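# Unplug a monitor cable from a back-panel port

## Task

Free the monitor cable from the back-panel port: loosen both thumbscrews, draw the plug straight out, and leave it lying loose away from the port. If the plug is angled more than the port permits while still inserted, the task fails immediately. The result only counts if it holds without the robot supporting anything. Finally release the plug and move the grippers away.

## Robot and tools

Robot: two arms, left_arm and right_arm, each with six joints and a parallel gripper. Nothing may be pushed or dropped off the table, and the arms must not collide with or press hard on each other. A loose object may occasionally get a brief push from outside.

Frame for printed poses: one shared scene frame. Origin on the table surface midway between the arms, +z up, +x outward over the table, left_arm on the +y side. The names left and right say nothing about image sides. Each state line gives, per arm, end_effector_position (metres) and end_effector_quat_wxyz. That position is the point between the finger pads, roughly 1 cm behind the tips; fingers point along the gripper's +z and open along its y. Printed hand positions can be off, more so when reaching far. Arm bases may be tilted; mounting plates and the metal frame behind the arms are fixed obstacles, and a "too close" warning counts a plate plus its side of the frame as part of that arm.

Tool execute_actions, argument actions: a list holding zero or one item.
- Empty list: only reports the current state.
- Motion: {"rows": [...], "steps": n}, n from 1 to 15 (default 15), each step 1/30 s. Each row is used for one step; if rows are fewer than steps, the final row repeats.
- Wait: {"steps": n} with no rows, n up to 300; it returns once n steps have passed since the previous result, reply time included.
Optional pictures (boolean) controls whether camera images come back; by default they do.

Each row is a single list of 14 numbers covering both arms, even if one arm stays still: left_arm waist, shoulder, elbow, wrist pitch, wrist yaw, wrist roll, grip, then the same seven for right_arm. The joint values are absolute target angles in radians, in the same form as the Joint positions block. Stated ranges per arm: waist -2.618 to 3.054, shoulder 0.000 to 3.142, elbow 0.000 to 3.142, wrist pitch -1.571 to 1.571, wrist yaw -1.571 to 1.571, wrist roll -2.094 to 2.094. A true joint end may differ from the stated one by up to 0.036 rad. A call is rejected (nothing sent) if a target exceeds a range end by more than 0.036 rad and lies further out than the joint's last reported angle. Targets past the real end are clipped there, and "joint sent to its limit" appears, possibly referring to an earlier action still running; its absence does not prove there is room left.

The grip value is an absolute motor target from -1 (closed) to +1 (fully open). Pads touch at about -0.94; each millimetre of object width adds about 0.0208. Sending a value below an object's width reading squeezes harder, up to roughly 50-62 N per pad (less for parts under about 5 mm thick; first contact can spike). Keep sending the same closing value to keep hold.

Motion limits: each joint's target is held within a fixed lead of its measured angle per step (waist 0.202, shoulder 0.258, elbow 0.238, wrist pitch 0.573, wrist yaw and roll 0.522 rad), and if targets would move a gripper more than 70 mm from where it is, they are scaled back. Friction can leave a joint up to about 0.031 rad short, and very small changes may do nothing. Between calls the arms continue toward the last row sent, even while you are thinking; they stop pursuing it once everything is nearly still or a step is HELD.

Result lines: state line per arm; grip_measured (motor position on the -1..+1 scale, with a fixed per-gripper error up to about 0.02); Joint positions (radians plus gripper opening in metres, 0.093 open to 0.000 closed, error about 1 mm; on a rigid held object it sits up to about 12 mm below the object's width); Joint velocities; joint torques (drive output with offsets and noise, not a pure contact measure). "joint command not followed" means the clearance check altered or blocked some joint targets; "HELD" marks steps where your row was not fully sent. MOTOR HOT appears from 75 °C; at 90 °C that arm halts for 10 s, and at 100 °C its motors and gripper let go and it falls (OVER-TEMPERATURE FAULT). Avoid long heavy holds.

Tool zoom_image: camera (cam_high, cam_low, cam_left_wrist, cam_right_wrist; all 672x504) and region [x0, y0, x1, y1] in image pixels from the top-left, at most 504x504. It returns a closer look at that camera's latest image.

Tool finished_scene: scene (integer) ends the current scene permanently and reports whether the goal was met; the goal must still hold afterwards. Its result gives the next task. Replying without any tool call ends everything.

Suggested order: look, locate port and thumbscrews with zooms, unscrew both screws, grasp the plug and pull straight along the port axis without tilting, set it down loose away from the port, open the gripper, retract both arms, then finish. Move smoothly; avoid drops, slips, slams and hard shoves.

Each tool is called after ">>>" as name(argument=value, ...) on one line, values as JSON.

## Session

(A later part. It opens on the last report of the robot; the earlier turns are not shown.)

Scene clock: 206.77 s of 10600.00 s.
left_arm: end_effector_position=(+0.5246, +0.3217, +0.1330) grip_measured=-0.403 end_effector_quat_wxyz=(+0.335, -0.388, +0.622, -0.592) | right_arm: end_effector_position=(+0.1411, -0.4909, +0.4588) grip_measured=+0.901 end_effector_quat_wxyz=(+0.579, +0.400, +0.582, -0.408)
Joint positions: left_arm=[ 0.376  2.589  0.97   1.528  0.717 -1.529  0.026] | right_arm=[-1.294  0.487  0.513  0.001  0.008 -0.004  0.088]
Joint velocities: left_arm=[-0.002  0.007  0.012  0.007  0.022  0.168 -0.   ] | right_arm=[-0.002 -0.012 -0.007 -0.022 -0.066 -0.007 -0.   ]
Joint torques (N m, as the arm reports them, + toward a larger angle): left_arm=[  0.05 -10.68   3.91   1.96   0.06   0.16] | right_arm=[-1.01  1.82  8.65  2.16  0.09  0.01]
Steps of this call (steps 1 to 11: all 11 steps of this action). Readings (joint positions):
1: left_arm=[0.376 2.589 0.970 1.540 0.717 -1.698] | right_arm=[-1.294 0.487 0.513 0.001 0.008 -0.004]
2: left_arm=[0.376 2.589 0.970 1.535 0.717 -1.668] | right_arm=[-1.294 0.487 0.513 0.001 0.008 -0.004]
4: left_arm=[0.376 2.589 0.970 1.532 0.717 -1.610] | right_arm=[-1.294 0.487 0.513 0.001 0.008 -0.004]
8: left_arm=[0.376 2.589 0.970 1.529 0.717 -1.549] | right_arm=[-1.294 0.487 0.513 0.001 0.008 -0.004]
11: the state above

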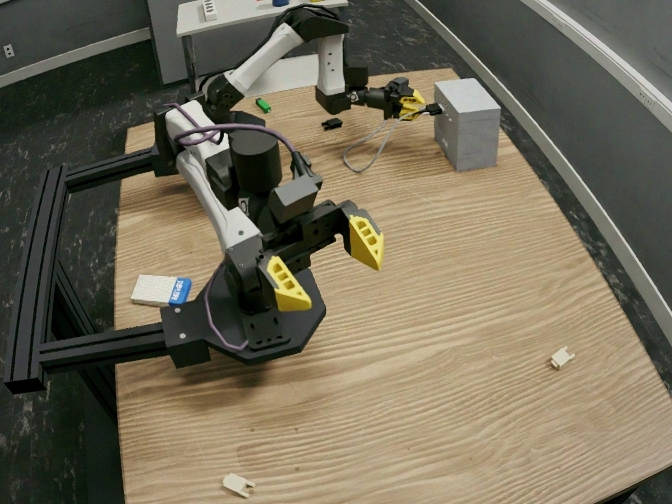

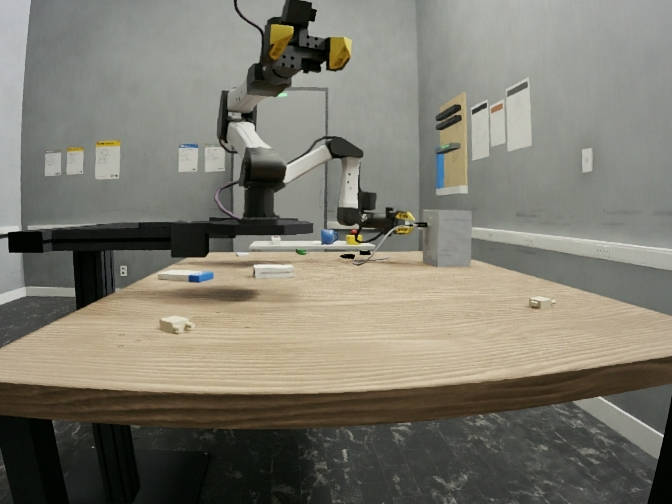

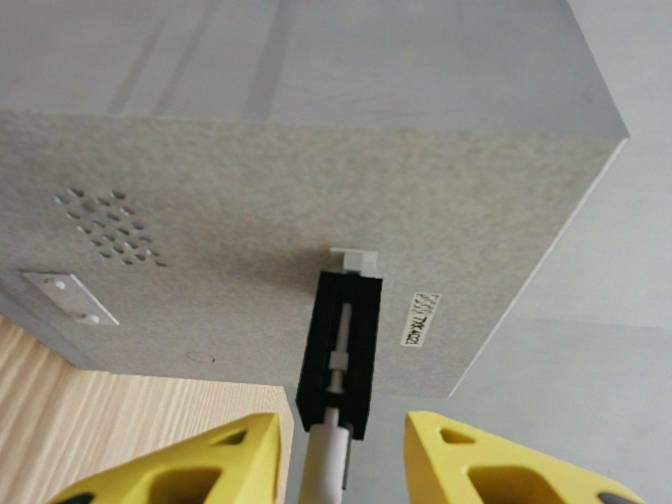

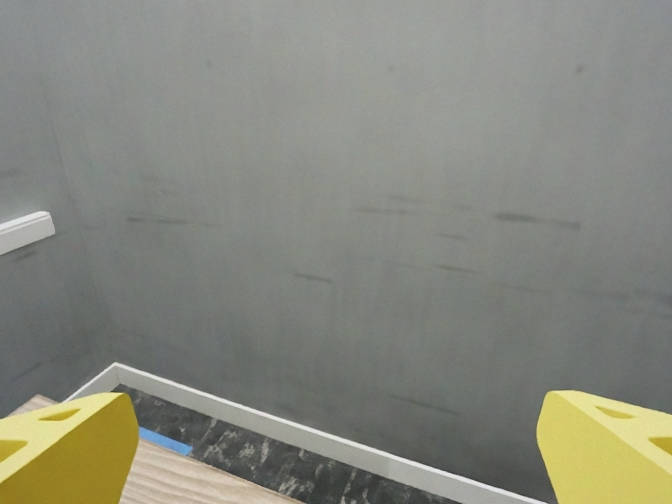

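>>> execute_actions(actions=[{"rows":[[0.375,2.59,0.975,1.515,0.72,-1.5,-0.2,-1.3,0.5,0.5,0,0,0,0.9]],"steps":8}], pictures=false)

>>> execute_actions(actions=[{"rows":[[0.47,2.59,0.975,1.515,0.72,-1.5,-0.2,-1.3,0.5,0.5,0,0,0,0.9]]}], pictures=false)

>>> execute_actions(actions=[{"rows":[[0.47,2.1,0.6,1.2,0.72,-1.5,0.3,-1.3,0.5,0.5,0,0,0,0.9]]}], pictures=false)

>>> execute_actions(actions=[{"steps":40}], pictures=false)

>>> execute_actions(actions=[{"rows":[[0.47,1.8,0.7,0.5,0,0,0.3,-1.3,0.5,0.5,0,0,0,0.9]]}], pictures=false)

>>> execute_actions(actions=[{"steps":50}], pictures=false)

>>> execute_actions(actions=[{"rows":[[0.12,1.98,0.94,0.44,0,0,0.3,-1.3,0.5,0.5,0,0,0,0.9]]}], pictures=false)

>>> execute_actions(actions=[{"steps":40}])

Scene clock: 217.77 s of 10600.00 s.
left_arm: end_effector_position=(+0.5246, +0.3217, +0.1327) grip_measured=-0.203 end_effector_quat_wxyz=(+0.341, -0.382, +0.626, -0.588) | right_arm: end_effector_position=(+0.1411, -0.4909, +0.4588) grip_measured=+0.901 end_effector_quat_wxyz=(+0.579, +0.400, +0.582, -0.408)
Joint positions: left_arm=[ 0.376  2.589  0.97   1.526  0.717 -1.507  0.035] | right_arm=[-1.294  0.487  0.513  0.001  0.008 -0.004  0.088]
Joint velocities: left_arm=[ 0.002 -0.012 -0.002  0.022  0.081 -0.066  0.001] | right_arm=[-0.017 -0.012 -0.002  0.022  0.022 -0.007  0.001]
Joint torques (N m, as the arm reports them, + toward a larger angle): left_arm=[ -0.15 -10.69   3.9    2.01   0.07   0.17] | right_arm=[-0.85  1.67  8.8   2.12  0.06 -0.01]
Steps of this call (steps 1 to 30: the robot went on to your last target; steps 31 to 90: nothing new was sent; then 7.73 s passed at rest; steps 91 to 98: all 8 steps of this action). Readings (joint positions):
91: left_arm=[0.376 2.589 0.970 1.527 0.717 -1.507] | right_arm=[-1.294 0.487 0.513 0.001 0.008 -0.004]
92: left_arm=[0.376 2.589 0.970 1.527 0.717 -1.507] | right_arm=[-1.294 0.487 0.513 0.001 0.008 -0.004]
94: left_arm=[0.376 2.589 0.970 1.526 0.717 -1.507] | right_arm=[-1.294 0.487 0.513 0.001 0.008 -0.004]
98: the state above

Scene clock: 218.27 s of 10600.00 s.
left_arm: end_effector_position=(+0.5219, +0.3726, +0.1318) grip_measured=-0.203 end_effector_quat_wxyz=(+0.369, -0.413, +0.607, -0.570) | right_arm: end_effector_position=(+0.1411, -0.4909, +0.4588) grip_measured=+0.901 end_effector_quat_wxyz=(+0.579, +0.400, +0.582, -0.408)
Joint positions: left_arm=[ 0.477  2.589  0.97   1.526  0.718 -1.507  0.035] | right_arm=[-1.294  0.487  0.513  0.001  0.008 -0.004  0.088]
Joint velocities: left_arm=[-0.012  0.007 -0.007  0.051  0.066 -0.022 -0.001] | right_arm=[ 0.012 -0.002 -0.002 -0.022  0.007 -0.022  0.   ]
Joint torques (N m, as the arm reports them, + toward a larger angle): left_arm=[ -0.55 -10.83   3.8    2.02   0.03   0.16] | right_arm=[-0.84  1.5   8.81  2.16  0.07  0.06]
Steps of this call (steps 1 to 15: all 15 steps of this action). Readings (joint positions):
1: left_arm=[0.384 2.589 0.970 1.526 0.722 -1.507] | right_arm=[-1.294 0.487 0.513 0.001 0.008 -0.004]
2: left_arm=[0.399 2.589 0.970 1.526 0.725 -1.507] | right_arm=[-1.294 0.487 0.513 0.001 0.008 -0.004]
4: left_arm=[0.442 2.589 0.970 1.526 0.724 -1.507] | right_arm=[-1.294 0.487 0.513 0.001 0.008 -0.004]
8: left_arm=[0.480 2.589 0.970 1.526 0.718 -1.507] | right_arm=[-1.294 0.487 0.513 0.001 0.008 -0.004]
15: the state above

Scene clock: 218.77 s of 10600.00 s.
left_arm: end_effector_position=(+0.4632, +0.3524, +0.2050) grip_measured=+0.297 end_effector_quat_wxyz=(+0.314, -0.457, +0.620, -0.555) | right_arm: end_effector_position=(+0.1411, -0.4909, +0.4588) grip_measured=+0.901 end_effector_quat_wxyz=(+0.579, +0.400, +0.582, -0.408)
Joint positions: left_arm=[ 0.475  2.087  0.618  1.228  0.722 -1.505  0.059] | right_arm=[-1.294  0.487  0.513  0.001  0.008 -0.004  0.088]
Joint velocities: left_arm=[ 0.007 -0.002 -0.012 -0.154  0.022 -0.022  0.   ] | right_arm=[ 0.007 -0.007  0.002  0.095 -0.022 -0.007 -0.   ]
Joint torques (N m, as the arm reports them, + toward a larger angle): left_arm=[-0.3  -7.25  2.84  2.05  0.11  0.14] | right_arm=[-0.98  1.75  8.77  2.15  0.01  0.  ]
Steps of this call (steps 1 to 15: all 15 steps of this action). Readings (joint positions):
1: left_arm=[0.477 2.549 0.930 1.468 0.709 -1.505] | right_arm=[-1.294 0.487 0.513 0.001 0.008 -0.004]
2: left_arm=[0.477 2.472 0.844 1.395 0.707 -1.505] | right_arm=[-1.294 0.487 0.513 0.001 0.008 -0.004]
4: left_arm=[0.476 2.297 0.683 1.310 0.713 -1.505] | right_arm=[-1.294 0.487 0.513 0.001 0.008 -0.004]
8: left_arm=[0.475 2.098 0.618 1.272 0.722 -1.505] | right_arm=[-1.294 0.487 0.513 0.001 0.008 -0.004]
15: the state above

Scene clock: 220.10 s of 10600.00 s.
left_arm: end_effector_position=(+0.4624, +0.3521, +0.2018) grip_measured=+0.297 end_effector_quat_wxyz=(+0.308, -0.462, +0.621, -0.553) | right_arm: end_effector_position=(+0.1411, -0.4909, +0.4588) grip_measured=+0.901 end_effector_quat_wxyz=(+0.579, +0.400, +0.582, -0.408)
Joint positions: left_arm=[ 0.475  2.087  0.618  1.211  0.722 -1.505  0.059] | right_arm=[-1.294  0.487  0.513  0.001  0.008 -0.004  0.088]
Joint velocities: left_arm=[ 0.002 -0.007 -0.012  0.022  0.007  0.022 -0.   ] | right_arm=[-0.022 -0.017  0.007 -0.007  0.007  0.037  0.001]
Joint torques (N m, as the arm reports them, + toward a larger angle): left_arm=[-0.44 -7.27  2.89  2.    0.1   0.17] | right_arm=[-0.9   1.6   8.71  2.11  0.01 -0.05]
Steps of this call (steps 1 to 30: the robot went on to your last target; steps 31 to 40: nothing new was sent). Readings (joint positions):
1: left_arm=[0.475 2.087 0.618 1.224 0.722 -1.505] | right_arm=[-1.294 0.487 0.513 0.001 0.008 -0.004]
2: left_arm=[0.475 2.087 0.618 1.221 0.722 -1.505] | right_arm=[-1.294 0.487 0.513 0.001 0.008 -0.004]
4: left_arm=[0.475 2.087 0.618 1.217 0.722 -1.505] | right_arm=[-1.294 0.487 0.513 0.001 0.008 -0.004]
8: left_arm=[0.475 2.087 0.618 1.213 0.722 -1.505] | right_arm=[-1.294 0.487 0.513 0.001 0.008 -0.004]
40: the state above
All arms were judged still, so your last target was given up. Only a new action makes them travel on or press farther. Fingers that are still opening or closing keep moving.

Scene clock: 220.60 s of 10600.00 s.
left_arm: end_effector_position=(+0.4512, +0.4568, +0.2021) grip_measured=+0.298 end_effector_quat_wxyz=(+0.481, -0.209, +0.852, +0.012) | right_arm: end_effector_position=(+0.1411, -0.4909, +0.4588) grip_measured=+0.901 end_effector_quat_wxyz=(+0.579, +0.400, +0.582, -0.408)
Joint positions: left_arm=[ 0.47   1.788  0.702  0.54   0.035 -0.178  0.059] | right_arm=[-1.294  0.487  0.513  0.001  0.008 -0.004  0.088]
Joint velocities: left_arm=[ 0.012 -0.002 -0.007 -0.198 -0.212  1.15   0.002] | right_arm=[-0.012  0.002  0.002  0.007  0.037  0.037 -0.002]
Joint torques (N m, as the arm reports them, + toward a larger angle): left_arm=[ 0.1  -6.79  6.23  2.02 -0.07  0.15] | right_arm=[-1.05  1.62  8.97  2.08  0.08  0.02]
Steps of this call (steps 1 to 15: all 15 steps of this action). Readings (joint positions):
1: left_arm=[0.472 2.048 0.624 1.112 0.648 -1.421] | right_arm=[-1.294 0.487 0.513 0.001 0.008 -0.004]
2: left_arm=[0.470 1.983 0.631 0.973 0.547 -1.323] | right_arm=[-1.294 0.487 0.513 0.001 0.008 -0.004]
4: left_arm=[0.470 1.860 0.660 0.801 0.358 -1.125] | right_arm=[-1.294 0.487 0.513 0.001 0.008 -0.004]
8: left_arm=[0.470 1.785 0.702 0.674 0.146 -0.725] | right_arm=[-1.294 0.487 0.513 0.001 0.008 -0.004]
15: the state above

Scene clock: 222.27 s of 10600.00 s.
left_arm: end_effector_position=(+0.4463, +0.4599, +0.1963) grip_measured=+0.298 end_effector_quat_wxyz=(+0.464, -0.144, +0.872, +0.063) | right_arm: end_effector_position=(+0.1411, -0.4909, +0.4588) grip_measured=+0.901 end_effector_quat_wxyz=(+0.579, +0.400, +0.582, -0.408)
Joint positions: left_arm=[ 0.47   1.788  0.702  0.512  0.008 -0.008  0.059] | right_arm=[-1.294  0.487  0.513  0.001  0.008 -0.004  0.088]
Joint velocities: left_arm=[-0.002 -0.022  0.002 -0.007  0.007  0.007  0.001] | right_arm=[ 0.017 -0.007 -0.002 -0.066 -0.022 -0.007 -0.   ]
Joint torques (N m, as the arm reports them, + toward a larger angle): left_arm=[ 0.18 -6.66  6.29  1.97 -0.09  0.09] | right_arm=[-0.96  1.81  8.77  2.06  0.03 -0.01]
Steps of this call (steps 1 to 30: the robot went on to your last target; steps 31 to 50: nothing new was sent). Readings (joint positions):
1: left_arm=[0.470 1.788 0.702 0.534 0.029 -0.144] | right_arm=[-1.294 0.487 0.513 0.001 0.008 -0.004]
2: left_arm=[0.470 1.788 0.702 0.529 0.025 -0.116] | right_arm=[-1.294 0.487 0.513 0.001 0.008 -0.004]
4: left_arm=[0.470 1.788 0.702 0.522 0.019 -0.077] | right_arm=[-1.294 0.487 0.513 0.001 0.008 -0.004]
8: left_arm=[0.470 1.788 0.702 0.515 0.012 -0.036] | right_arm=[-1.294 0.487 0.513 0.001 0.008 -0.004]
50: the state above
All arms were judged still, so your last target was given up. Only a new action makes them travel on or press farther. Fingers that are still opening or closing keep moving.

Scene clock: 222.77 s of 10600.00 s.
left_arm: end_effector_position=(+0.5180, +0.2993, +0.1884) grip_measured=+0.298 end_effector_quat_wxyz=(+0.464, +0.014, +0.885, -0.024) | right_arm: end_effector_position=(+0.1411, -0.4909, +0.4588) grip_measured=+0.901 end_effector_quat_wxyz=(+0.579, +0.400, +0.582, -0.408)
Joint positions: left_arm=[ 0.111  1.966  0.921  0.456  0.009 -0.006  0.059] | right_arm=[-1.294  0.487  0.513  0.001  0.008 -0.004  0.088]
Joint velocities: left_arm=[ 0.085 -0.017 -0.007 -0.037 -0.051  0.037 -0.   ] | right_arm=[ 0.012 -0.002 -0.007 -0.007  0.037 -0.037  0.001]
Joint torques (N m, as the arm reports them, + toward a larger angle): left_arm=[ 0.06 -8.27  8.16  2.   -0.02  0.1 ] | right_arm=[-0.96  1.67  8.54  2.11  0.08 -0.05]
Steps of this call (steps 1 to 15: all 15 steps of this action). Readings (joint positions):
1: left_arm=[0.454 1.805 0.726 0.496 -0.004 -0.008] | right_arm=[-1.294 0.487 0.513 0.001 0.008 -0.004]
2: left_arm=[0.421 1.846 0.775 0.487 -0.012 -0.008] | right_arm=[-1.294 0.487 0.513 0.001 0.008 -0.004]
4: left_arm=[0.328 1.917 0.861 0.485 -0.015 -0.008] | right_arm=[-1.294 0.487 0.513 0.001 0.008 -0.004]
8: left_arm=[0.132 1.965 0.920 0.475 -0.001 -0.007] | right_arm=[-1.294 0.487 0.513 0.001 0.008 -0.004]
15: the state above

Scene clock: 224.10 s of 10600.00 s.
left_arm: end_effector_position=(+0.5175, +0.3017, +0.1874) grip_measured=+0.298 end_effector_quat_wxyz=(+0.462, +0.011, +0.887, -0.022) | right_arm: end_effector_position=(+0.1411, -0.4909, +0.4588) grip_measured=+0.901 end_effector_quat_wxyz=(+0.579, +0.400, +0.582, -0.408)
Joint positions: left_arm=[ 0.115  1.966  0.921  0.451  0.006 -0.006  0.059] | right_arm=[-1.294  0.487  0.513  0.001  0.008 -0.004  0.088]
Joint velocities: left_arm=[ 0.007 -0.002  0.007 -0.007  0.007 -0.037 -0.001] | right_arm=[-0.022 -0.012 -0.012 -0.022 -0.081  0.037  0.001]
Joint torques (N m, as the arm reports them, + toward a larger angle): left_arm=[ 0.33 -8.24  8.13  1.97 -0.07  0.1 ] | right_arm=[-0.83  1.72  8.66  2.09  0.02  0.03]
Steps of this call (steps 1 to 15: the robot went on to your last target; steps 16 to 40: nothing new was sent). Readings (joint positions):
1: left_arm=[0.114 1.966 0.921 0.455 0.008 -0.006] | right_arm=[-1.294 0.487 0.513 0.001 0.008 -0.004]
2: left_arm=[0.115 1.966 0.921 0.454 0.007 -0.006] | right_arm=[-1.294 0.487 0.513 0.001 0.008 -0.004]
4: left_arm=[0.115 1.966 0.921 0.453 0.007 -0.006] | right_arm=[-1.294 0.487 0.513 0.001 0.008 -0.004]
8: left_arm=[0.115 1.966 0.921 0.452 0.006 -0.006] | right_arm=[-1.294 0.487 0.513 0.001 0.008 -0.004]
40: the state above
All arms were judged still, so your last target was given up. Only a new action makes them travel on or press farther. Fingers that are still opening or closing keep moving.

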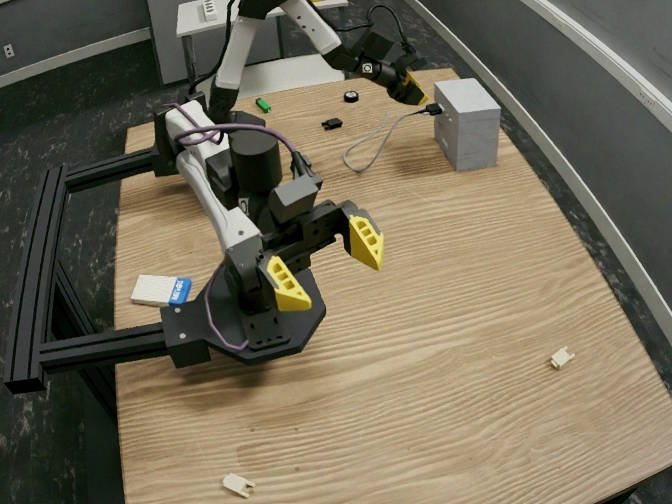

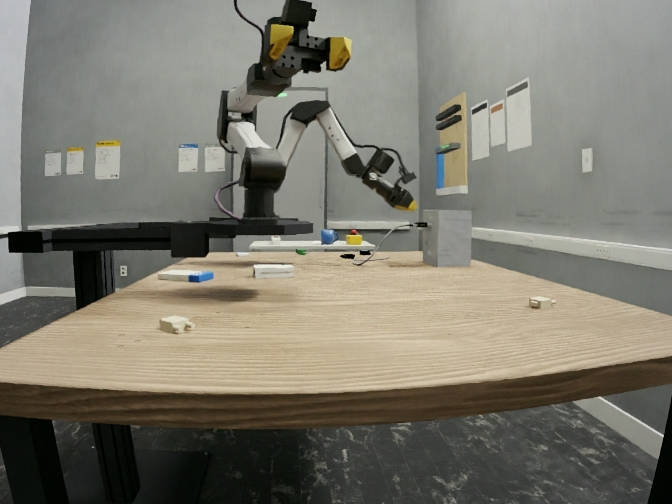

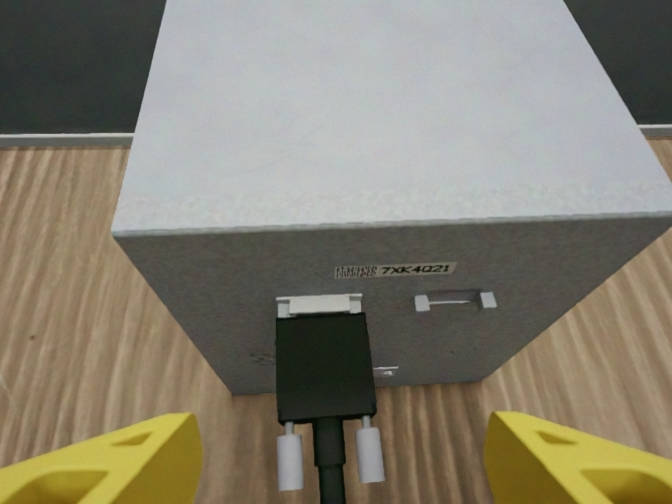

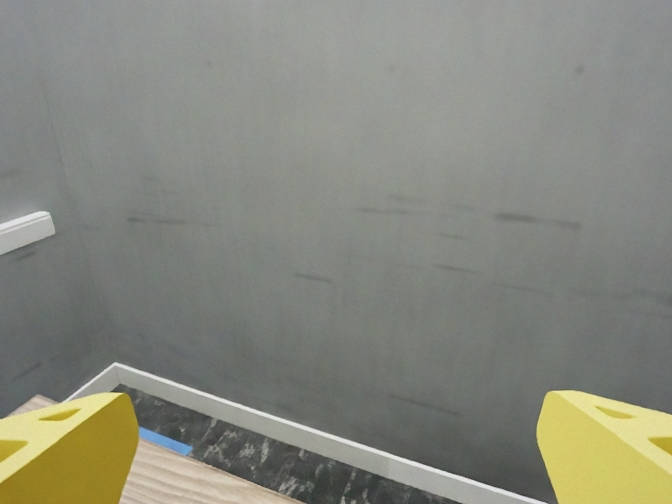

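>>> execute_actions(actions=[{"rows":[[0.125,2.03,0.96,0.47,-0.025,0,0.3,-1.3,0.5,0.5,0,0,0,0.9],[0.125,2.06,0.97,0.49,-0.025,0,0.3,-1.3,0.5,0.5,0,0,0,0.9],[0.125,2.09,0.98,0.51,-0.025,0,0.3,-1.3,0.5,0.5,0,0,0,0.9],[0.125,2.12,0.99,0.53,-0.025,0,0.3,-1.3,0.5,0.5,0,0,0,0.9],[0.125,2.15,1.0,0.55,-0.025,0,0.3,-1.3,0.5,0.5,0,0,0,0.9],[0.125,2.18,1.02,0.57,-0.025,0,0.3,-1.3,0.5,0.5,0,0,0,0.9]]}])

Scene clock: 229.23 s of 10600.00 s.
left_arm: end_effector_position=(+0.5325, +0.3038, +0.1271) grip_measured=+0.298 end_effector_quat_wxyz=(+0.442, +0.007, +0.897, -0.011) | right_arm: end_effector_position=(+0.1411, -0.4909, +0.4588) grip_measured=+0.901 end_effector_quat_wxyz=(+0.579, +0.400, +0.582, -0.408)
Joint positions: left_arm=[ 0.115  2.184  0.995  0.55  -0.017 -0.006  0.059] | right_arm=[-1.294  0.487  0.513  0.001  0.008 -0.004  0.088]
Joint velocities: left_arm=[ 0.017 -0.002 -0.002  0.037 -0.066 -0.022  0.   ] | right_arm=[ 0.027  0.002 -0.002 -0.066 -0.022  0.022 -0.001]
Joint torques (N m, as the arm reports them, + toward a larger angle): left_arm=[  0.82 -10.73   7.98   2.18  -0.09   0.09] | right_arm=[-1.05  1.73  8.91  2.12  0.08  0.03]
Steps of this call (steps 1 to 90: nothing new was sent; then 1.63 s passed at rest; steps 91 to 105: all 15 steps of this action). Readings (joint positions):
91: left_arm=[0.115 1.972 0.925 0.454 0.003 -0.006] | right_arm=[-1.294 0.487 0.513 0.001 0.008 -0.004]
92: left_arm=[0.115 1.988 0.934 0.462 -0.001 -0.006] | right_arm=[-1.294 0.487 0.513 0.001 0.008 -0.004]
94: left_arm=[0.115 2.040 0.960 0.489 -0.007 -0.006] | right_arm=[-1.294 0.487 0.513 0.001 0.008 -0.004]
98: left_arm=[0.115 2.157 0.995 0.532 -0.013 -0.006] | right_arm=[-1.294 0.487 0.513 0.001 0.008 -0.004]
105: the state above

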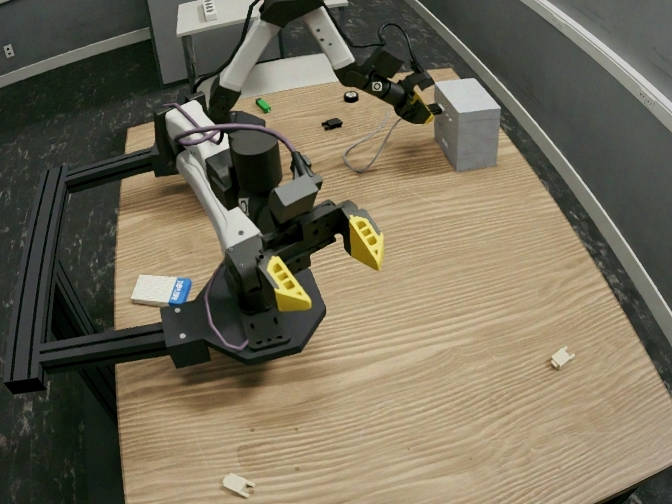

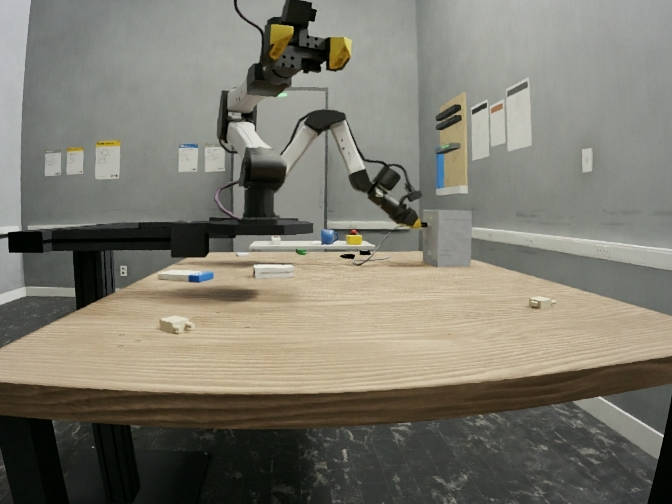

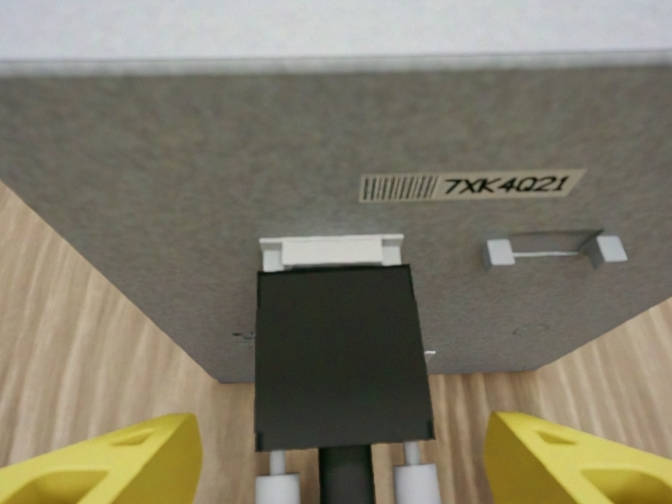

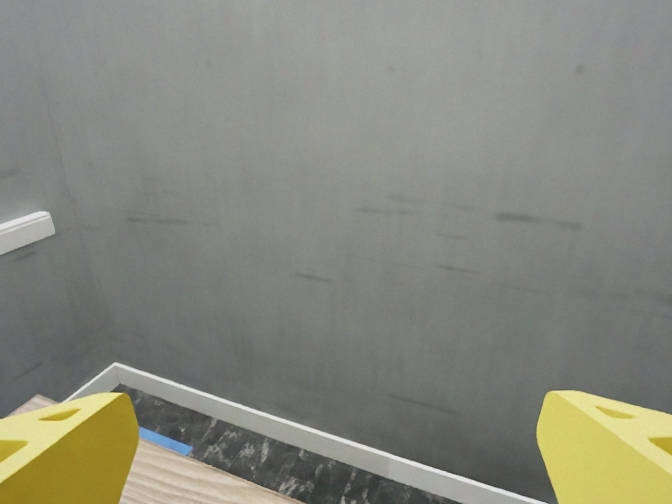

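>>> execute_actions(actions=[{"rows":[[0.11,2.19,1.04,0.56,-0.045,-0.02,0.3,-1.3,0.5,0.5,0,0,0,0.9],[0.11,2.20,1.06,0.56,-0.045,-0.02,0.3,-1.3,0.5,0.5,0,0,0,0.9],[0.11,2.22,1.08,0.56,-0.045,-0.02,0.3,-1.3,0.5,0.5,0,0,0,0.9],[0.11,2.235,1.10,0.56,-0.045,-0.02,0.3,-1.3,0.5,0.5,0,0,0,0.9]]}])

Scene clock: 233.23 s of 10600.00 s.
left_arm: end_effector_position=(+0.5597, +0.3065, +0.1434) grip_measured=+0.298 end_effector_quat_wxyz=(+0.471, -0.001, +0.882, -0.004) | right_arm: end_effector_position=(+0.1411, -0.4909, +0.4588) grip_measured=+0.901 end_effector_quat_wxyz=(+0.579, +0.400, +0.582, -0.408)
Joint positions: left_arm=[ 0.115  2.215  1.081  0.561 -0.036 -0.012  0.059] | right_arm=[-1.294  0.487  0.513  0.001  0.008 -0.004  0.088]
Joint velocities: left_arm=[-0.002 -0.027 -0.007  0.037  0.022 -0.007  0.001] | right_arm=[ 0.017  0.007  0.007 -0.081 -0.022 -0.007  0.001]
Joint torques (N m, as the arm reports them, + toward a larger angle): left_arm=[-0.51 -9.4   7.9   2.08 -0.11 -0.08] | right_arm=[-1.06  1.79  8.8   2.04  0.04 -0.01]
Steps of this call (steps 1 to 30: the robot went on to your last target; steps 31 to 90: nothing new was sent; then 0.50 s passed at rest; steps 91 to 105: all 15 steps of this action). Readings (joint positions):
91: left_arm=[0.115 2.184 0.998 0.560 -0.020 -0.007] | right_arm=[-1.294 0.487 0.513 0.001 0.008 -0.004]
92: left_arm=[0.115 2.185 1.007 0.557 -0.023 -0.008] | right_arm=[-1.294 0.487 0.513 0.001 0.008 -0.004]
94: left_arm=[0.115 2.199 1.041 0.556 -0.029 -0.010] | right_arm=[-1.294 0.487 0.513 0.001 0.008 -0.004]
98: left_arm=[0.115 2.215 1.081 0.561 -0.034 -0.011] | right_arm=[-1.294 0.487 0.513 0.001 0.008 -0.004]
105: the state above

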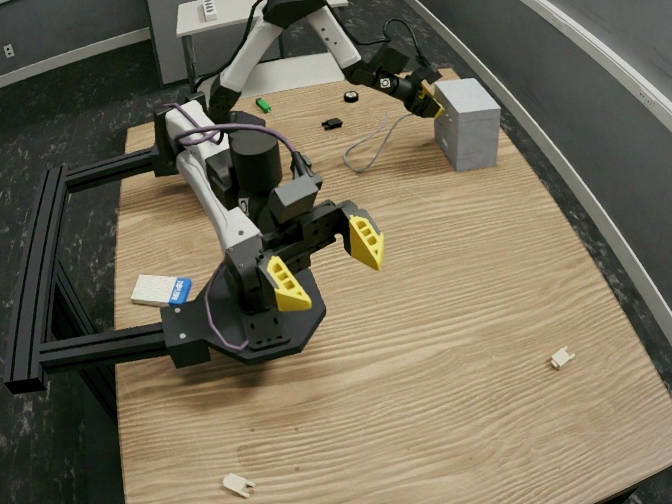

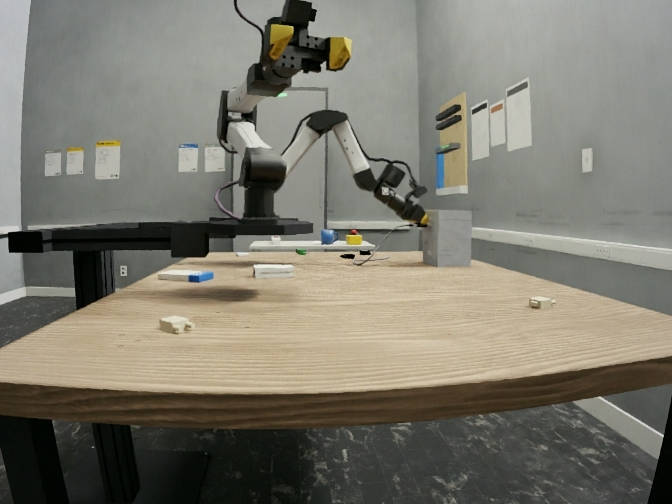

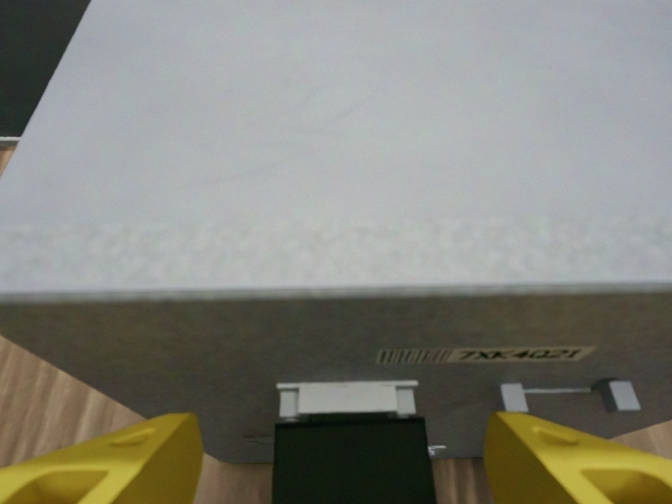

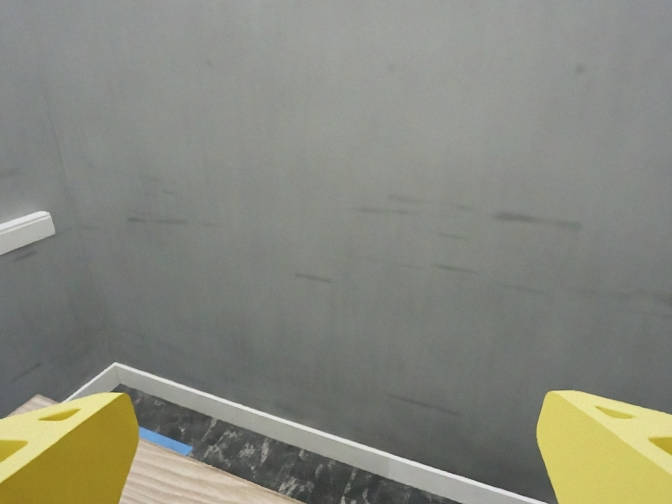

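>>> execute_actions(actions=[{"rows":[[0.101,2.245,1.10,0.52,-0.045,-0.02,0.05,-1.3,0.5,0.5,0,0,0,0.9]]}])

Scene clock: 234.80 s of 10600.00 s.
left_arm: end_effector_position=(+0.5532, +0.3032, +0.1289) grip_measured=+0.052 end_effector_quat_wxyz=(+0.451, +0.002, +0.893, -0.005) | right_arm: end_effector_position=(+0.1411, -0.4909, +0.4588) grip_measured=+0.901 end_effector_quat_wxyz=(+0.579, +0.400, +0.582, -0.408)
Joint positions: left_arm=[ 0.109  2.232  1.081  0.531 -0.038 -0.012  0.048] | right_arm=[-1.294  0.487  0.513  0.001  0.008 -0.004  0.088]
Joint velocities: left_arm=[-0.012  0.002  0.002  0.007  0.022 -0.007  0.   ] | right_arm=[ 0.012  0.007  0.002 -0.066 -0.125 -0.095 -0.001]
Joint torques (N m, as the arm reports them, + toward a larger angle): left_arm=[-0.73 -9.95  7.48  1.94 -0.09 -0.09] | right_arm=[-0.93  1.57  8.83  2.09  0.01 -0.04]
Steps of this call (steps 1 to 15: the robot went on to your last target; steps 16 to 32: nothing new was sent; steps 33 to 47: all 15 steps of this action). Readings (joint positions):
33: left_arm=[0.114 2.216 1.081 0.559 -0.038 -0.012] | right_arm=[-1.294 0.487 0.513 0.001 0.008 -0.004]
34: left_arm=[0.114 2.218 1.081 0.556 -0.038 -0.012] | right_arm=[-1.294 0.487 0.513 0.001 0.008 -0.004]
36: left_arm=[0.111 2.224 1.081 0.548 -0.038 -0.012] | right_arm=[-1.294 0.487 0.513 0.001 0.008 -0.004]
40: left_arm=[0.109 2.232 1.081 0.534 -0.038 -0.012] | right_arm=[-1.294 0.487 0.513 0.001 0.008 -0.004]
47: the state above

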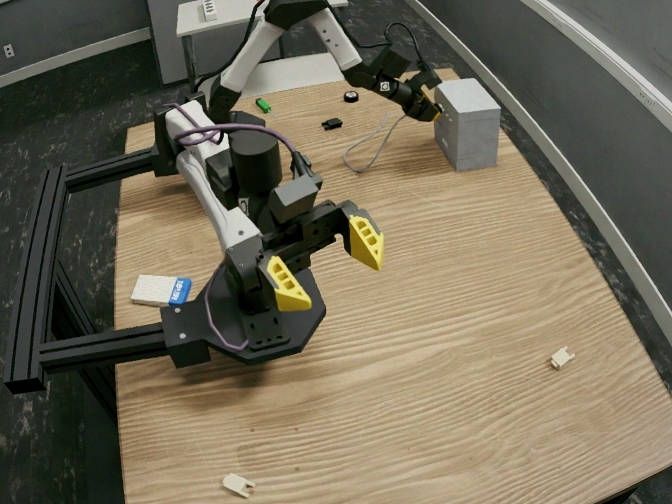

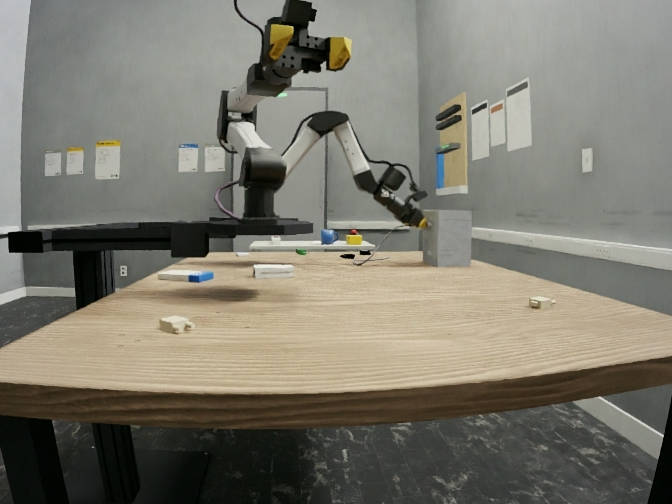

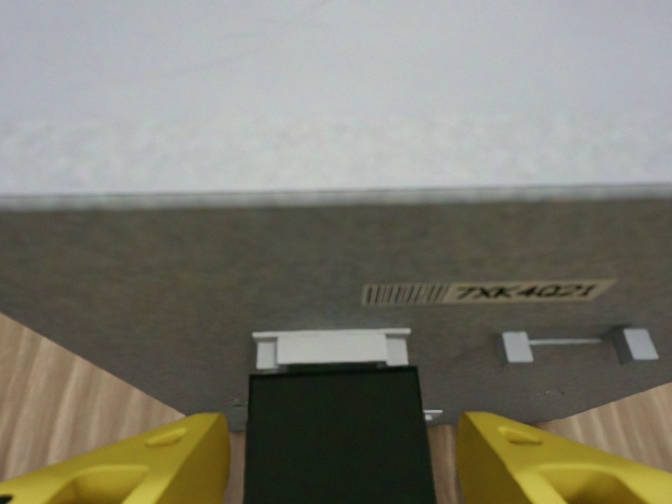

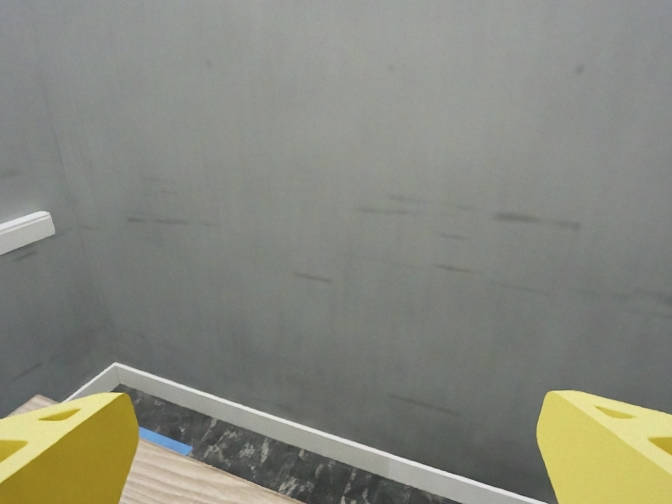

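>>> execute_actions(actions=[{"rows":[[0.109,2.232,1.08,0.54,-0.056,-0.02,-0.1,-1.3,0.5,0.5,0,0,0,0.9]],"steps":12}], pictures=false)

>>> execute_actions(actions=[{"rows":[[0.109,2.232,1.08,0.54,-0.056,-0.02,-0.15,-1.3,0.5,0.5,0,0,0,0.9],[0.109,2.232,1.08,0.54,-0.056,-0.02,-0.2,-1.3,0.5,0.5,0,0,0,0.9],[0.109,2.232,1.08,0.54,-0.056,-0.02,-0.25,-1.3,0.5,0.5,0,0,0,0.9],[0.109,2.232,1.08,0.54,-0.056,-0.02,-0.3,-1.3,0.5,0.5,0,0,0,0.9],[0.109,2.225,1.07,0.54,-0.056,-0.02,-0.4,-1.3,0.5,0.5,0,0,0,0.9]],"steps":12}], pictures=false)

>>> execute_actions(actions=[{"rows":[[0.109,2.22,1.06,0.545,-0.056,-0.02,-0.4,-1.3,0.5,0.5,0,0,0,0.9],[0.109,2.215,1.05,0.55,-0.056,-0.02,-0.4,-1.3,0.5,0.5,0,0,0,0.9],[0.109,2.21,1.04,0.555,-0.056,-0.02,-0.4,-1.3,0.5,0.5,0,0,0,0.9],[0.109,2.205,1.03,0.56,-0.056,-0.02,-0.4,-1.3,0.5,0.5,0,0,0,0.9]]}])

Scene clock: 242.93 s of 10600.00 s.
left_arm: end_effector_position=(+0.5532, +0.3048, +0.1289) grip_measured=-0.098 end_effector_quat_wxyz=(+0.451, -0.001, +0.893, -0.000) | right_arm: end_effector_position=(+0.1411, -0.4909, +0.4588) grip_measured=+0.901 end_effector_quat_wxyz=(+0.579, +0.400, +0.582, -0.408)
Joint positions: left_arm=[ 0.109  2.232  1.081  0.531 -0.047 -0.012  0.041] | right_arm=[-1.294  0.487  0.513  0.001  0.008 -0.004  0.088]
Joint velocities: left_arm=[-0.012  0.002 -0.007  0.022  0.051 -0.007 -0.001] | right_arm=[ 0.002  0.007  0.022 -0.007 -0.022 -0.022  0.001]
Joint torques (N m, as the arm reports them, + toward a larger angle): left_arm=[ -0.01 -10.94   5.94   2.18  -0.08  -0.06] | right_arm=[-0.77  1.79  8.94  2.13  0.08 -0.06]
Steps of this call (steps 1 to 15: the robot went on to your last target; steps 16 to 90: nothing new was sent; then 4.73 s passed at rest; steps 91 to 102: all 12 steps of this action). Readings (joint positions):
91: left_arm=[0.109 2.232 1.081 0.531 -0.039 -0.012] | right_arm=[-1.294 0.487 0.513 0.001 0.008 -0.004]
92: left_arm=[0.109 2.232 1.081 0.531 -0.041 -0.012] | right_arm=[-1.294 0.487 0.513 0.001 0.008 -0.004]
94: left_arm=[0.109 2.232 1.081 0.531 -0.044 -0.012] | right_arm=[-1.294 0.487 0.513 0.001 0.008 -0.004]
98: left_arm=[0.109 2.232 1.081 0.531 -0.046 -0.012] | right_arm=[-1.294 0.487 0.513 0.001 0.008 -0.004]
102: the state above

Scene clock: 243.33 s of 10600.00 s.
left_arm: end_effector_position=(+0.5532, +0.3050, +0.1289) grip_measured=-0.387 end_effector_quat_wxyz=(+0.451, -0.001, +0.893, -0.000) | right_arm: end_effector_position=(+0.1411, -0.4909, +0.4588) grip_measured=+0.901 end_effector_quat_wxyz=(+0.579, +0.400, +0.582, -0.408)
Joint positions: left_arm=[ 0.109  2.232  1.081  0.531 -0.048 -0.013  0.027] | right_arm=[-1.294  0.487  0.513  0.001  0.008 -0.004  0.088]
Joint velocities: left_arm=[-0.002 -0.007  0.022 -0.022 -0.007  0.037 -0.001] | right_arm=[ 0.012 -0.022 -0.007 -0.037  0.007  0.081  0.   ]
Joint torques (N m, as the arm reports them, + toward a larger angle): left_arm=[  0.01 -11.53   5.21   2.16  -0.11  -0.05] | right_arm=[-0.82  2.06  8.95  2.14  0.01  0.  ]
Steps of this call (steps 1 to 12: all 12 steps of this action). Readings (joint positions):
1: left_arm=[0.109 2.232 1.081 0.531 -0.048 -0.012] | right_arm=[-1.294 0.487 0.513 0.001 0.008 -0.004]
2: left_arm=[0.109 2.232 1.081 0.531 -0.048 -0.013] | right_arm=[-1.294 0.487 0.513 0.001 0.008 -0.004]
4: left_arm=[0.109 2.232 1.081 0.531 -0.048 -0.013] | right_arm=[-1.294 0.487 0.513 0.001 0.008 -0.004]
8: left_arm=[0.109 2.232 1.081 0.531 -0.048 -0.013] | right_arm=[-1.294 0.487 0.513 0.001 0.008 -0.004]
12: the state above

Scene clock: 243.83 s of 10600.00 s.
left_arm: end_effector_position=(+0.5471, +0.3053, +0.1274) grip_measured=-0.387 end_effector_quat_wxyz=(+0.450, -0.001, +0.893, +0.000) | right_arm: end_effector_position=(+0.1411, -0.4909, +0.4588) grip_measured=+0.901 end_effector_quat_wxyz=(+0.579, +0.400, +0.582, -0.408)
Joint positions: left_arm=[ 0.109  2.222  1.052  0.55  -0.049 -0.013  0.027] | right_arm=[-1.294  0.487  0.513  0.001  0.008 -0.004  0.088]
Joint velocities: left_arm=[-0.002 -0.012  0.007 -0.022 -0.007 -0.037 -0.001] | right_arm=[ 0.002  0.012 -0.007  0.007  0.037  0.007  0.   ]
Joint torques (N m, as the arm reports them, + toward a larger angle): left_arm=[ -0.14 -12.07   4.2    2.2   -0.09  -0.04] | right_arm=[-0.89  1.59  8.8   2.13  0.07  0.02]
Steps of this call (steps 1 to 15: all 15 steps of this action). Readings (joint positions):
1: left_arm=[0.109 2.232 1.081 0.532 -0.048 -0.013] | right_arm=[-1.294 0.487 0.513 0.001 0.008 -0.004]
2: left_arm=[0.109 2.232 1.081 0.532 -0.048 -0.013] | right_arm=[-1.294 0.487 0.513 0.001 0.008 -0.004]
4: left_arm=[0.109 2.231 1.073 0.542 -0.048 -0.013] | right_arm=[-1.294 0.487 0.513 0.001 0.008 -0.004]
8: left_arm=[0.109 2.223 1.056 0.550 -0.048 -0.013] | right_arm=[-1.294 0.487 0.513 0.001 0.008 -0.004]
15: the state above

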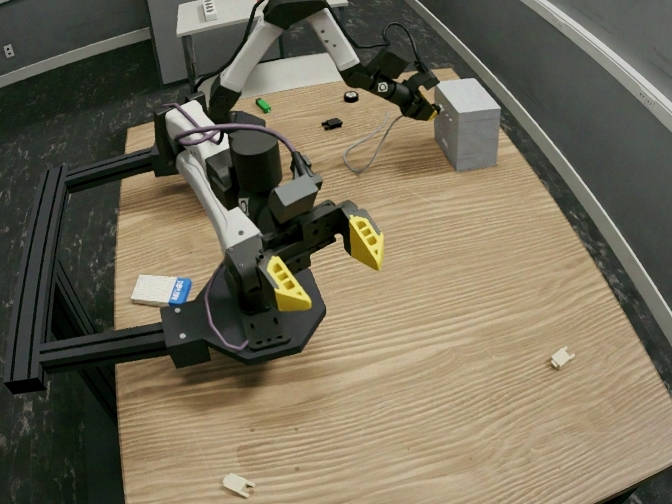

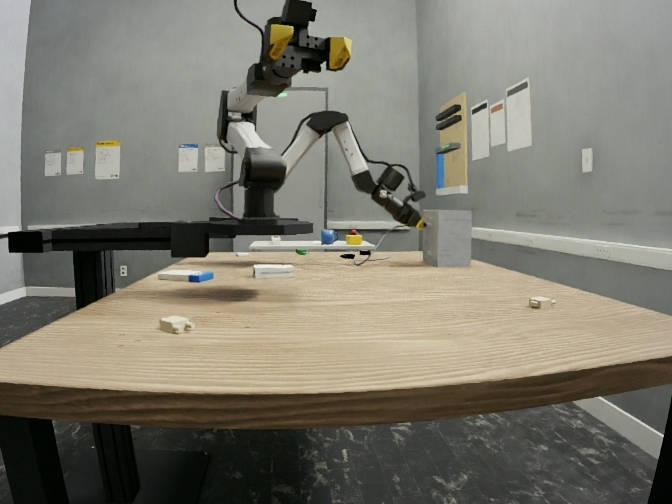

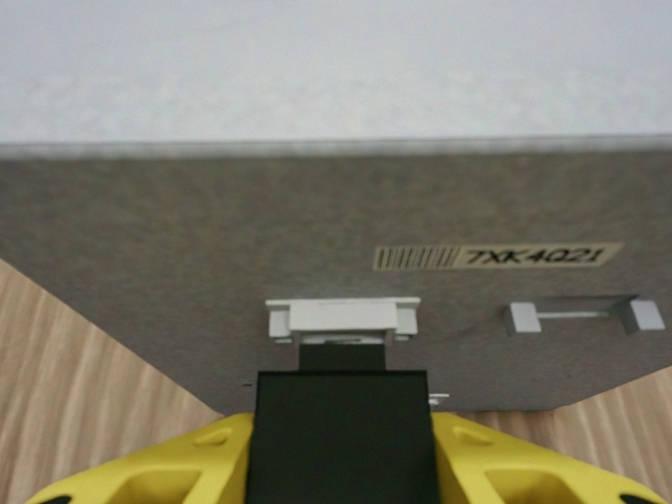

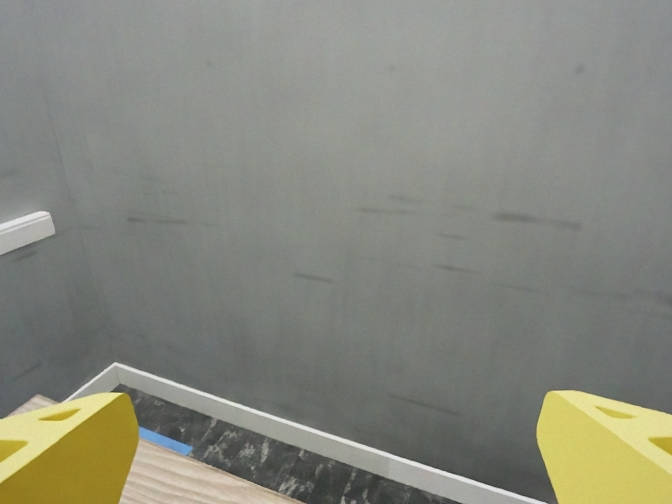

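>>> execute_actions(actions=[{"rows":[[0.109,2.19,1.0,0.575,-0.056,-0.02,-0.4,-1.3,0.5,0.5,0,0,0,0.9],[0.109,2.175,0.97,0.59,-0.056,-0.02,-0.4,-1.3,0.5,0.5,0,0,0,0.9],[0.109,2.16,0.93,0.61,-0.056,-0.02,-0.4,-1.3,0.5,0.5,0,0,0,0.9],[0.109,2.14,0.88,0.64,-0.056,-0.02,-0.4,-1.3,0.5,0.5,0,0,0,0.9]]}], pictures=false)

>>> execute_actions(actions=[{"rows":[[0.109,2.35,0.9,0.84,-0.056,-0.02,-0.4,-1.3,0.5,0.5,0,0,0,0.9]]}], pictures=false)

>>> execute_actions(actions=[{"rows":[[0.109,2.5,0.9,0.99,-0.056,-0.02,-0.4,-1.3,0.5,0.5,0,0,0,0.9]]}])

Scene clock: 249.50 s of 10600.00 s.
left_arm: end_effector_position=(+0.5123, +0.3068, +0.1231) grip_measured=-0.387 end_effector_quat_wxyz=(+0.444, -0.001, +0.896, +0.000) | right_arm: end_effector_position=(+0.1411, -0.4909, +0.4588) grip_measured=+0.901 end_effector_quat_wxyz=(+0.579, +0.400, +0.582, -0.408)
Joint positions: left_arm=[ 0.109  2.155  0.897  0.623 -0.049 -0.013  0.027] | right_arm=[-1.294  0.487  0.513  0.001  0.008 -0.004  0.088]
Joint velocities: left_arm=[-0.002 -0.002  0.012  0.007  0.095  0.007 -0.001] | right_arm=[-0.007 -0.002 -0.012  0.066 -0.037 -0.022 -0.   ]
Joint torques (N m, as the arm reports them, + toward a larger angle): left_arm=[  0.01 -10.93   4.11   2.21  -0.06  -0.05] | right_arm=[-1.09  1.66  8.81  2.09  0.02  0.01]
Steps of this call (steps 1 to 15: the robot went on to your last target; steps 16 to 90: nothing new was sent; then 2.17 s passed at rest; steps 91 to 105: all 15 steps of this action). Readings (joint positions):
91: left_arm=[0.109 2.220 1.047 0.554 -0.049 -0.013] | right_arm=[-1.294 0.487 0.513 0.001 0.008 -0.004]
92: left_arm=[0.109 2.212 1.032 0.561 -0.049 -0.013] | right_arm=[-1.294 0.487 0.513 0.001 0.008 -0.004]
94: left_arm=[0.109 2.183 0.975 0.586 -0.049 -0.013] | right_arm=[-1.294 0.487 0.513 0.001 0.008 -0.004]
98: left_arm=[0.109 2.155 0.901 0.605 -0.049 -0.013] | right_arm=[-1.294 0.487 0.513 0.001 0.008 -0.004]
105: the state above

Scene clock: 250.00 s of 10600.00 s.
left_arm: end_effector_position=(+0.5097, +0.3059, +0.0666) grip_measured=-0.387 end_effector_quat_wxyz=(+0.444, -0.001, +0.896, +0.000) | right_arm: end_effector_position=(+0.1411, -0.4909, +0.4588) grip_measured=+0.901 end_effector_quat_wxyz=(+0.579, +0.400, +0.582, -0.408)
Joint positions: left_arm=[ 0.109  2.364  0.91   0.821 -0.049 -0.013  0.027] | right_arm=[-1.294  0.487  0.513  0.001  0.008 -0.004  0.088]
Joint velocities: left_arm=[ 0.007  0.002  0.002  0.051  0.007 -0.022  0.   ] | right_arm=[-0.012 -0.022  0.012  0.007 -0.007 -0.037  0.001]
Joint torques (N m, as the arm reports them, + toward a larger angle): left_arm=[ -0.02 -11.37   3.66   2.14  -0.08  -0.06] | right_arm=[-0.96  1.68  8.65  2.09 -0.02 -0.02]
Steps of this call (steps 1 to 15: all 15 steps of this action). Readings (joint positions):
1: left_arm=[0.109 2.178 0.897 0.663 -0.049 -0.013] | right_arm=[-1.294 0.487 0.513 0.001 0.008 -0.004]
2: left_arm=[0.109 2.219 0.907 0.721 -0.049 -0.013] | right_arm=[-1.294 0.487 0.513 0.001 0.008 -0.004]
4: left_arm=[0.109 2.297 0.910 0.773 -0.049 -0.013] | right_arm=[-1.294 0.487 0.513 0.001 0.008 -0.004]
8: left_arm=[0.109 2.364 0.910 0.776 -0.049 -0.013] | right_arm=[-1.294 0.487 0.513 0.001 0.008 -0.004]
15: the state above

Scene clock: 250.50 s of 10600.00 s.
left_arm: end_effector_position=(+0.5005, +0.3056, +0.0298) grip_measured=-0.387 end_effector_quat_wxyz=(+0.448, -0.001, +0.894, +0.000) | right_arm: end_effector_position=(+0.1411, -0.4909, +0.4588) grip_measured=+0.901 end_effector_quat_wxyz=(+0.579, +0.400, +0.582, -0.408)
Joint positions: left_arm=[ 0.109  2.505  0.912  0.967 -0.049 -0.013  0.027] | right_arm=[-1.294  0.487  0.513  0.001  0.008 -0.004  0.088]
Joint velocities: left_arm=[-0.017  0.002  0.002  0.037 -0.037  0.022 -0.   ] | right_arm=[ 0.017 -0.012 -0.002  0.037 -0.051  0.007 -0.   ]
Joint torques (N m, as the arm reports them, + toward a larger angle): left_arm=[ -0.08 -10.91   2.74   2.23  -0.09  -0.05] | right_arm=[-1.02  1.81  8.58  2.07  0.02 -0.01]
Steps of this call (steps 1 to 15: all 15 steps of this action). Readings (joint positions):
1: left_arm=[0.109 2.380 0.910 0.852 -0.049 -0.013] | right_arm=[-1.294 0.487 0.513 0.001 0.008 -0.004]
2: left_arm=[0.109 2.406 0.912 0.897 -0.049 -0.013] | right_arm=[-1.294 0.487 0.513 0.001 0.008 -0.004]
4: left_arm=[0.109 2.459 0.912 0.933 -0.049 -0.013] | right_arm=[-1.294 0.487 0.513 0.001 0.008 -0.004]
8: left_arm=[0.109 2.505 0.912 0.937 -0.049 -0.013] | right_arm=[-1.294 0.487 0.513 0.001 0.008 -0.004]
15: the state above

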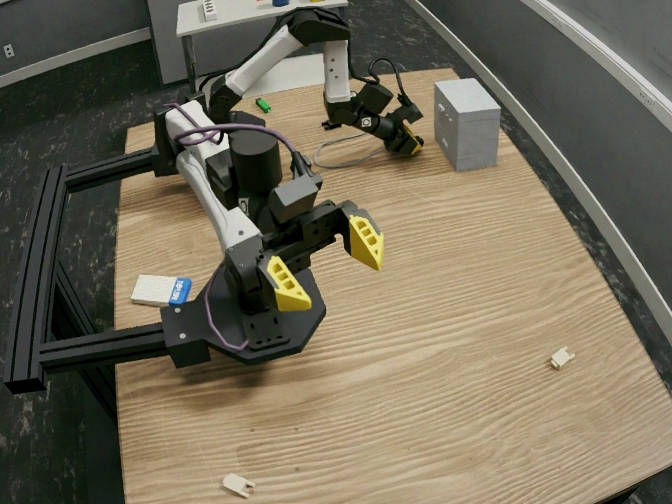

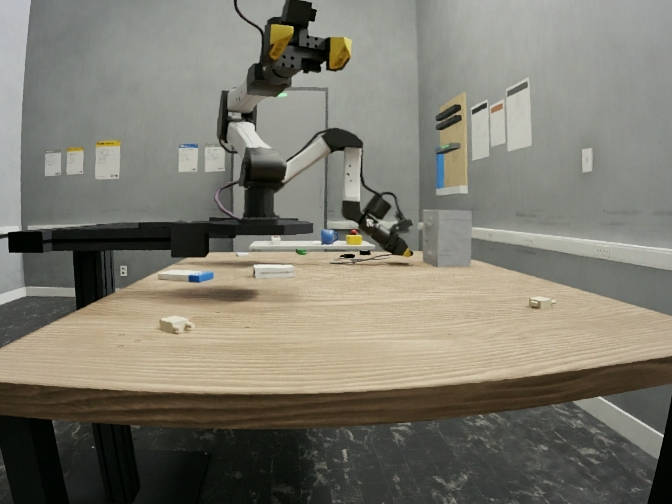

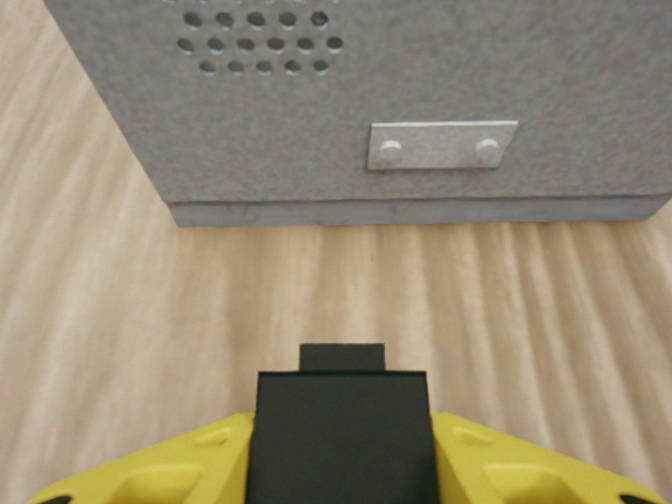

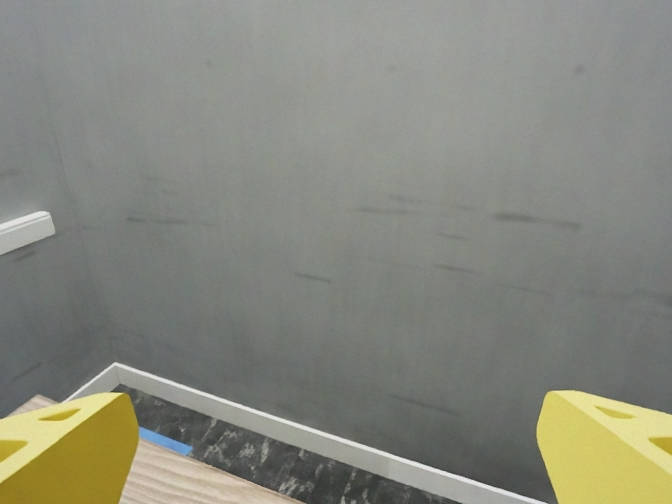

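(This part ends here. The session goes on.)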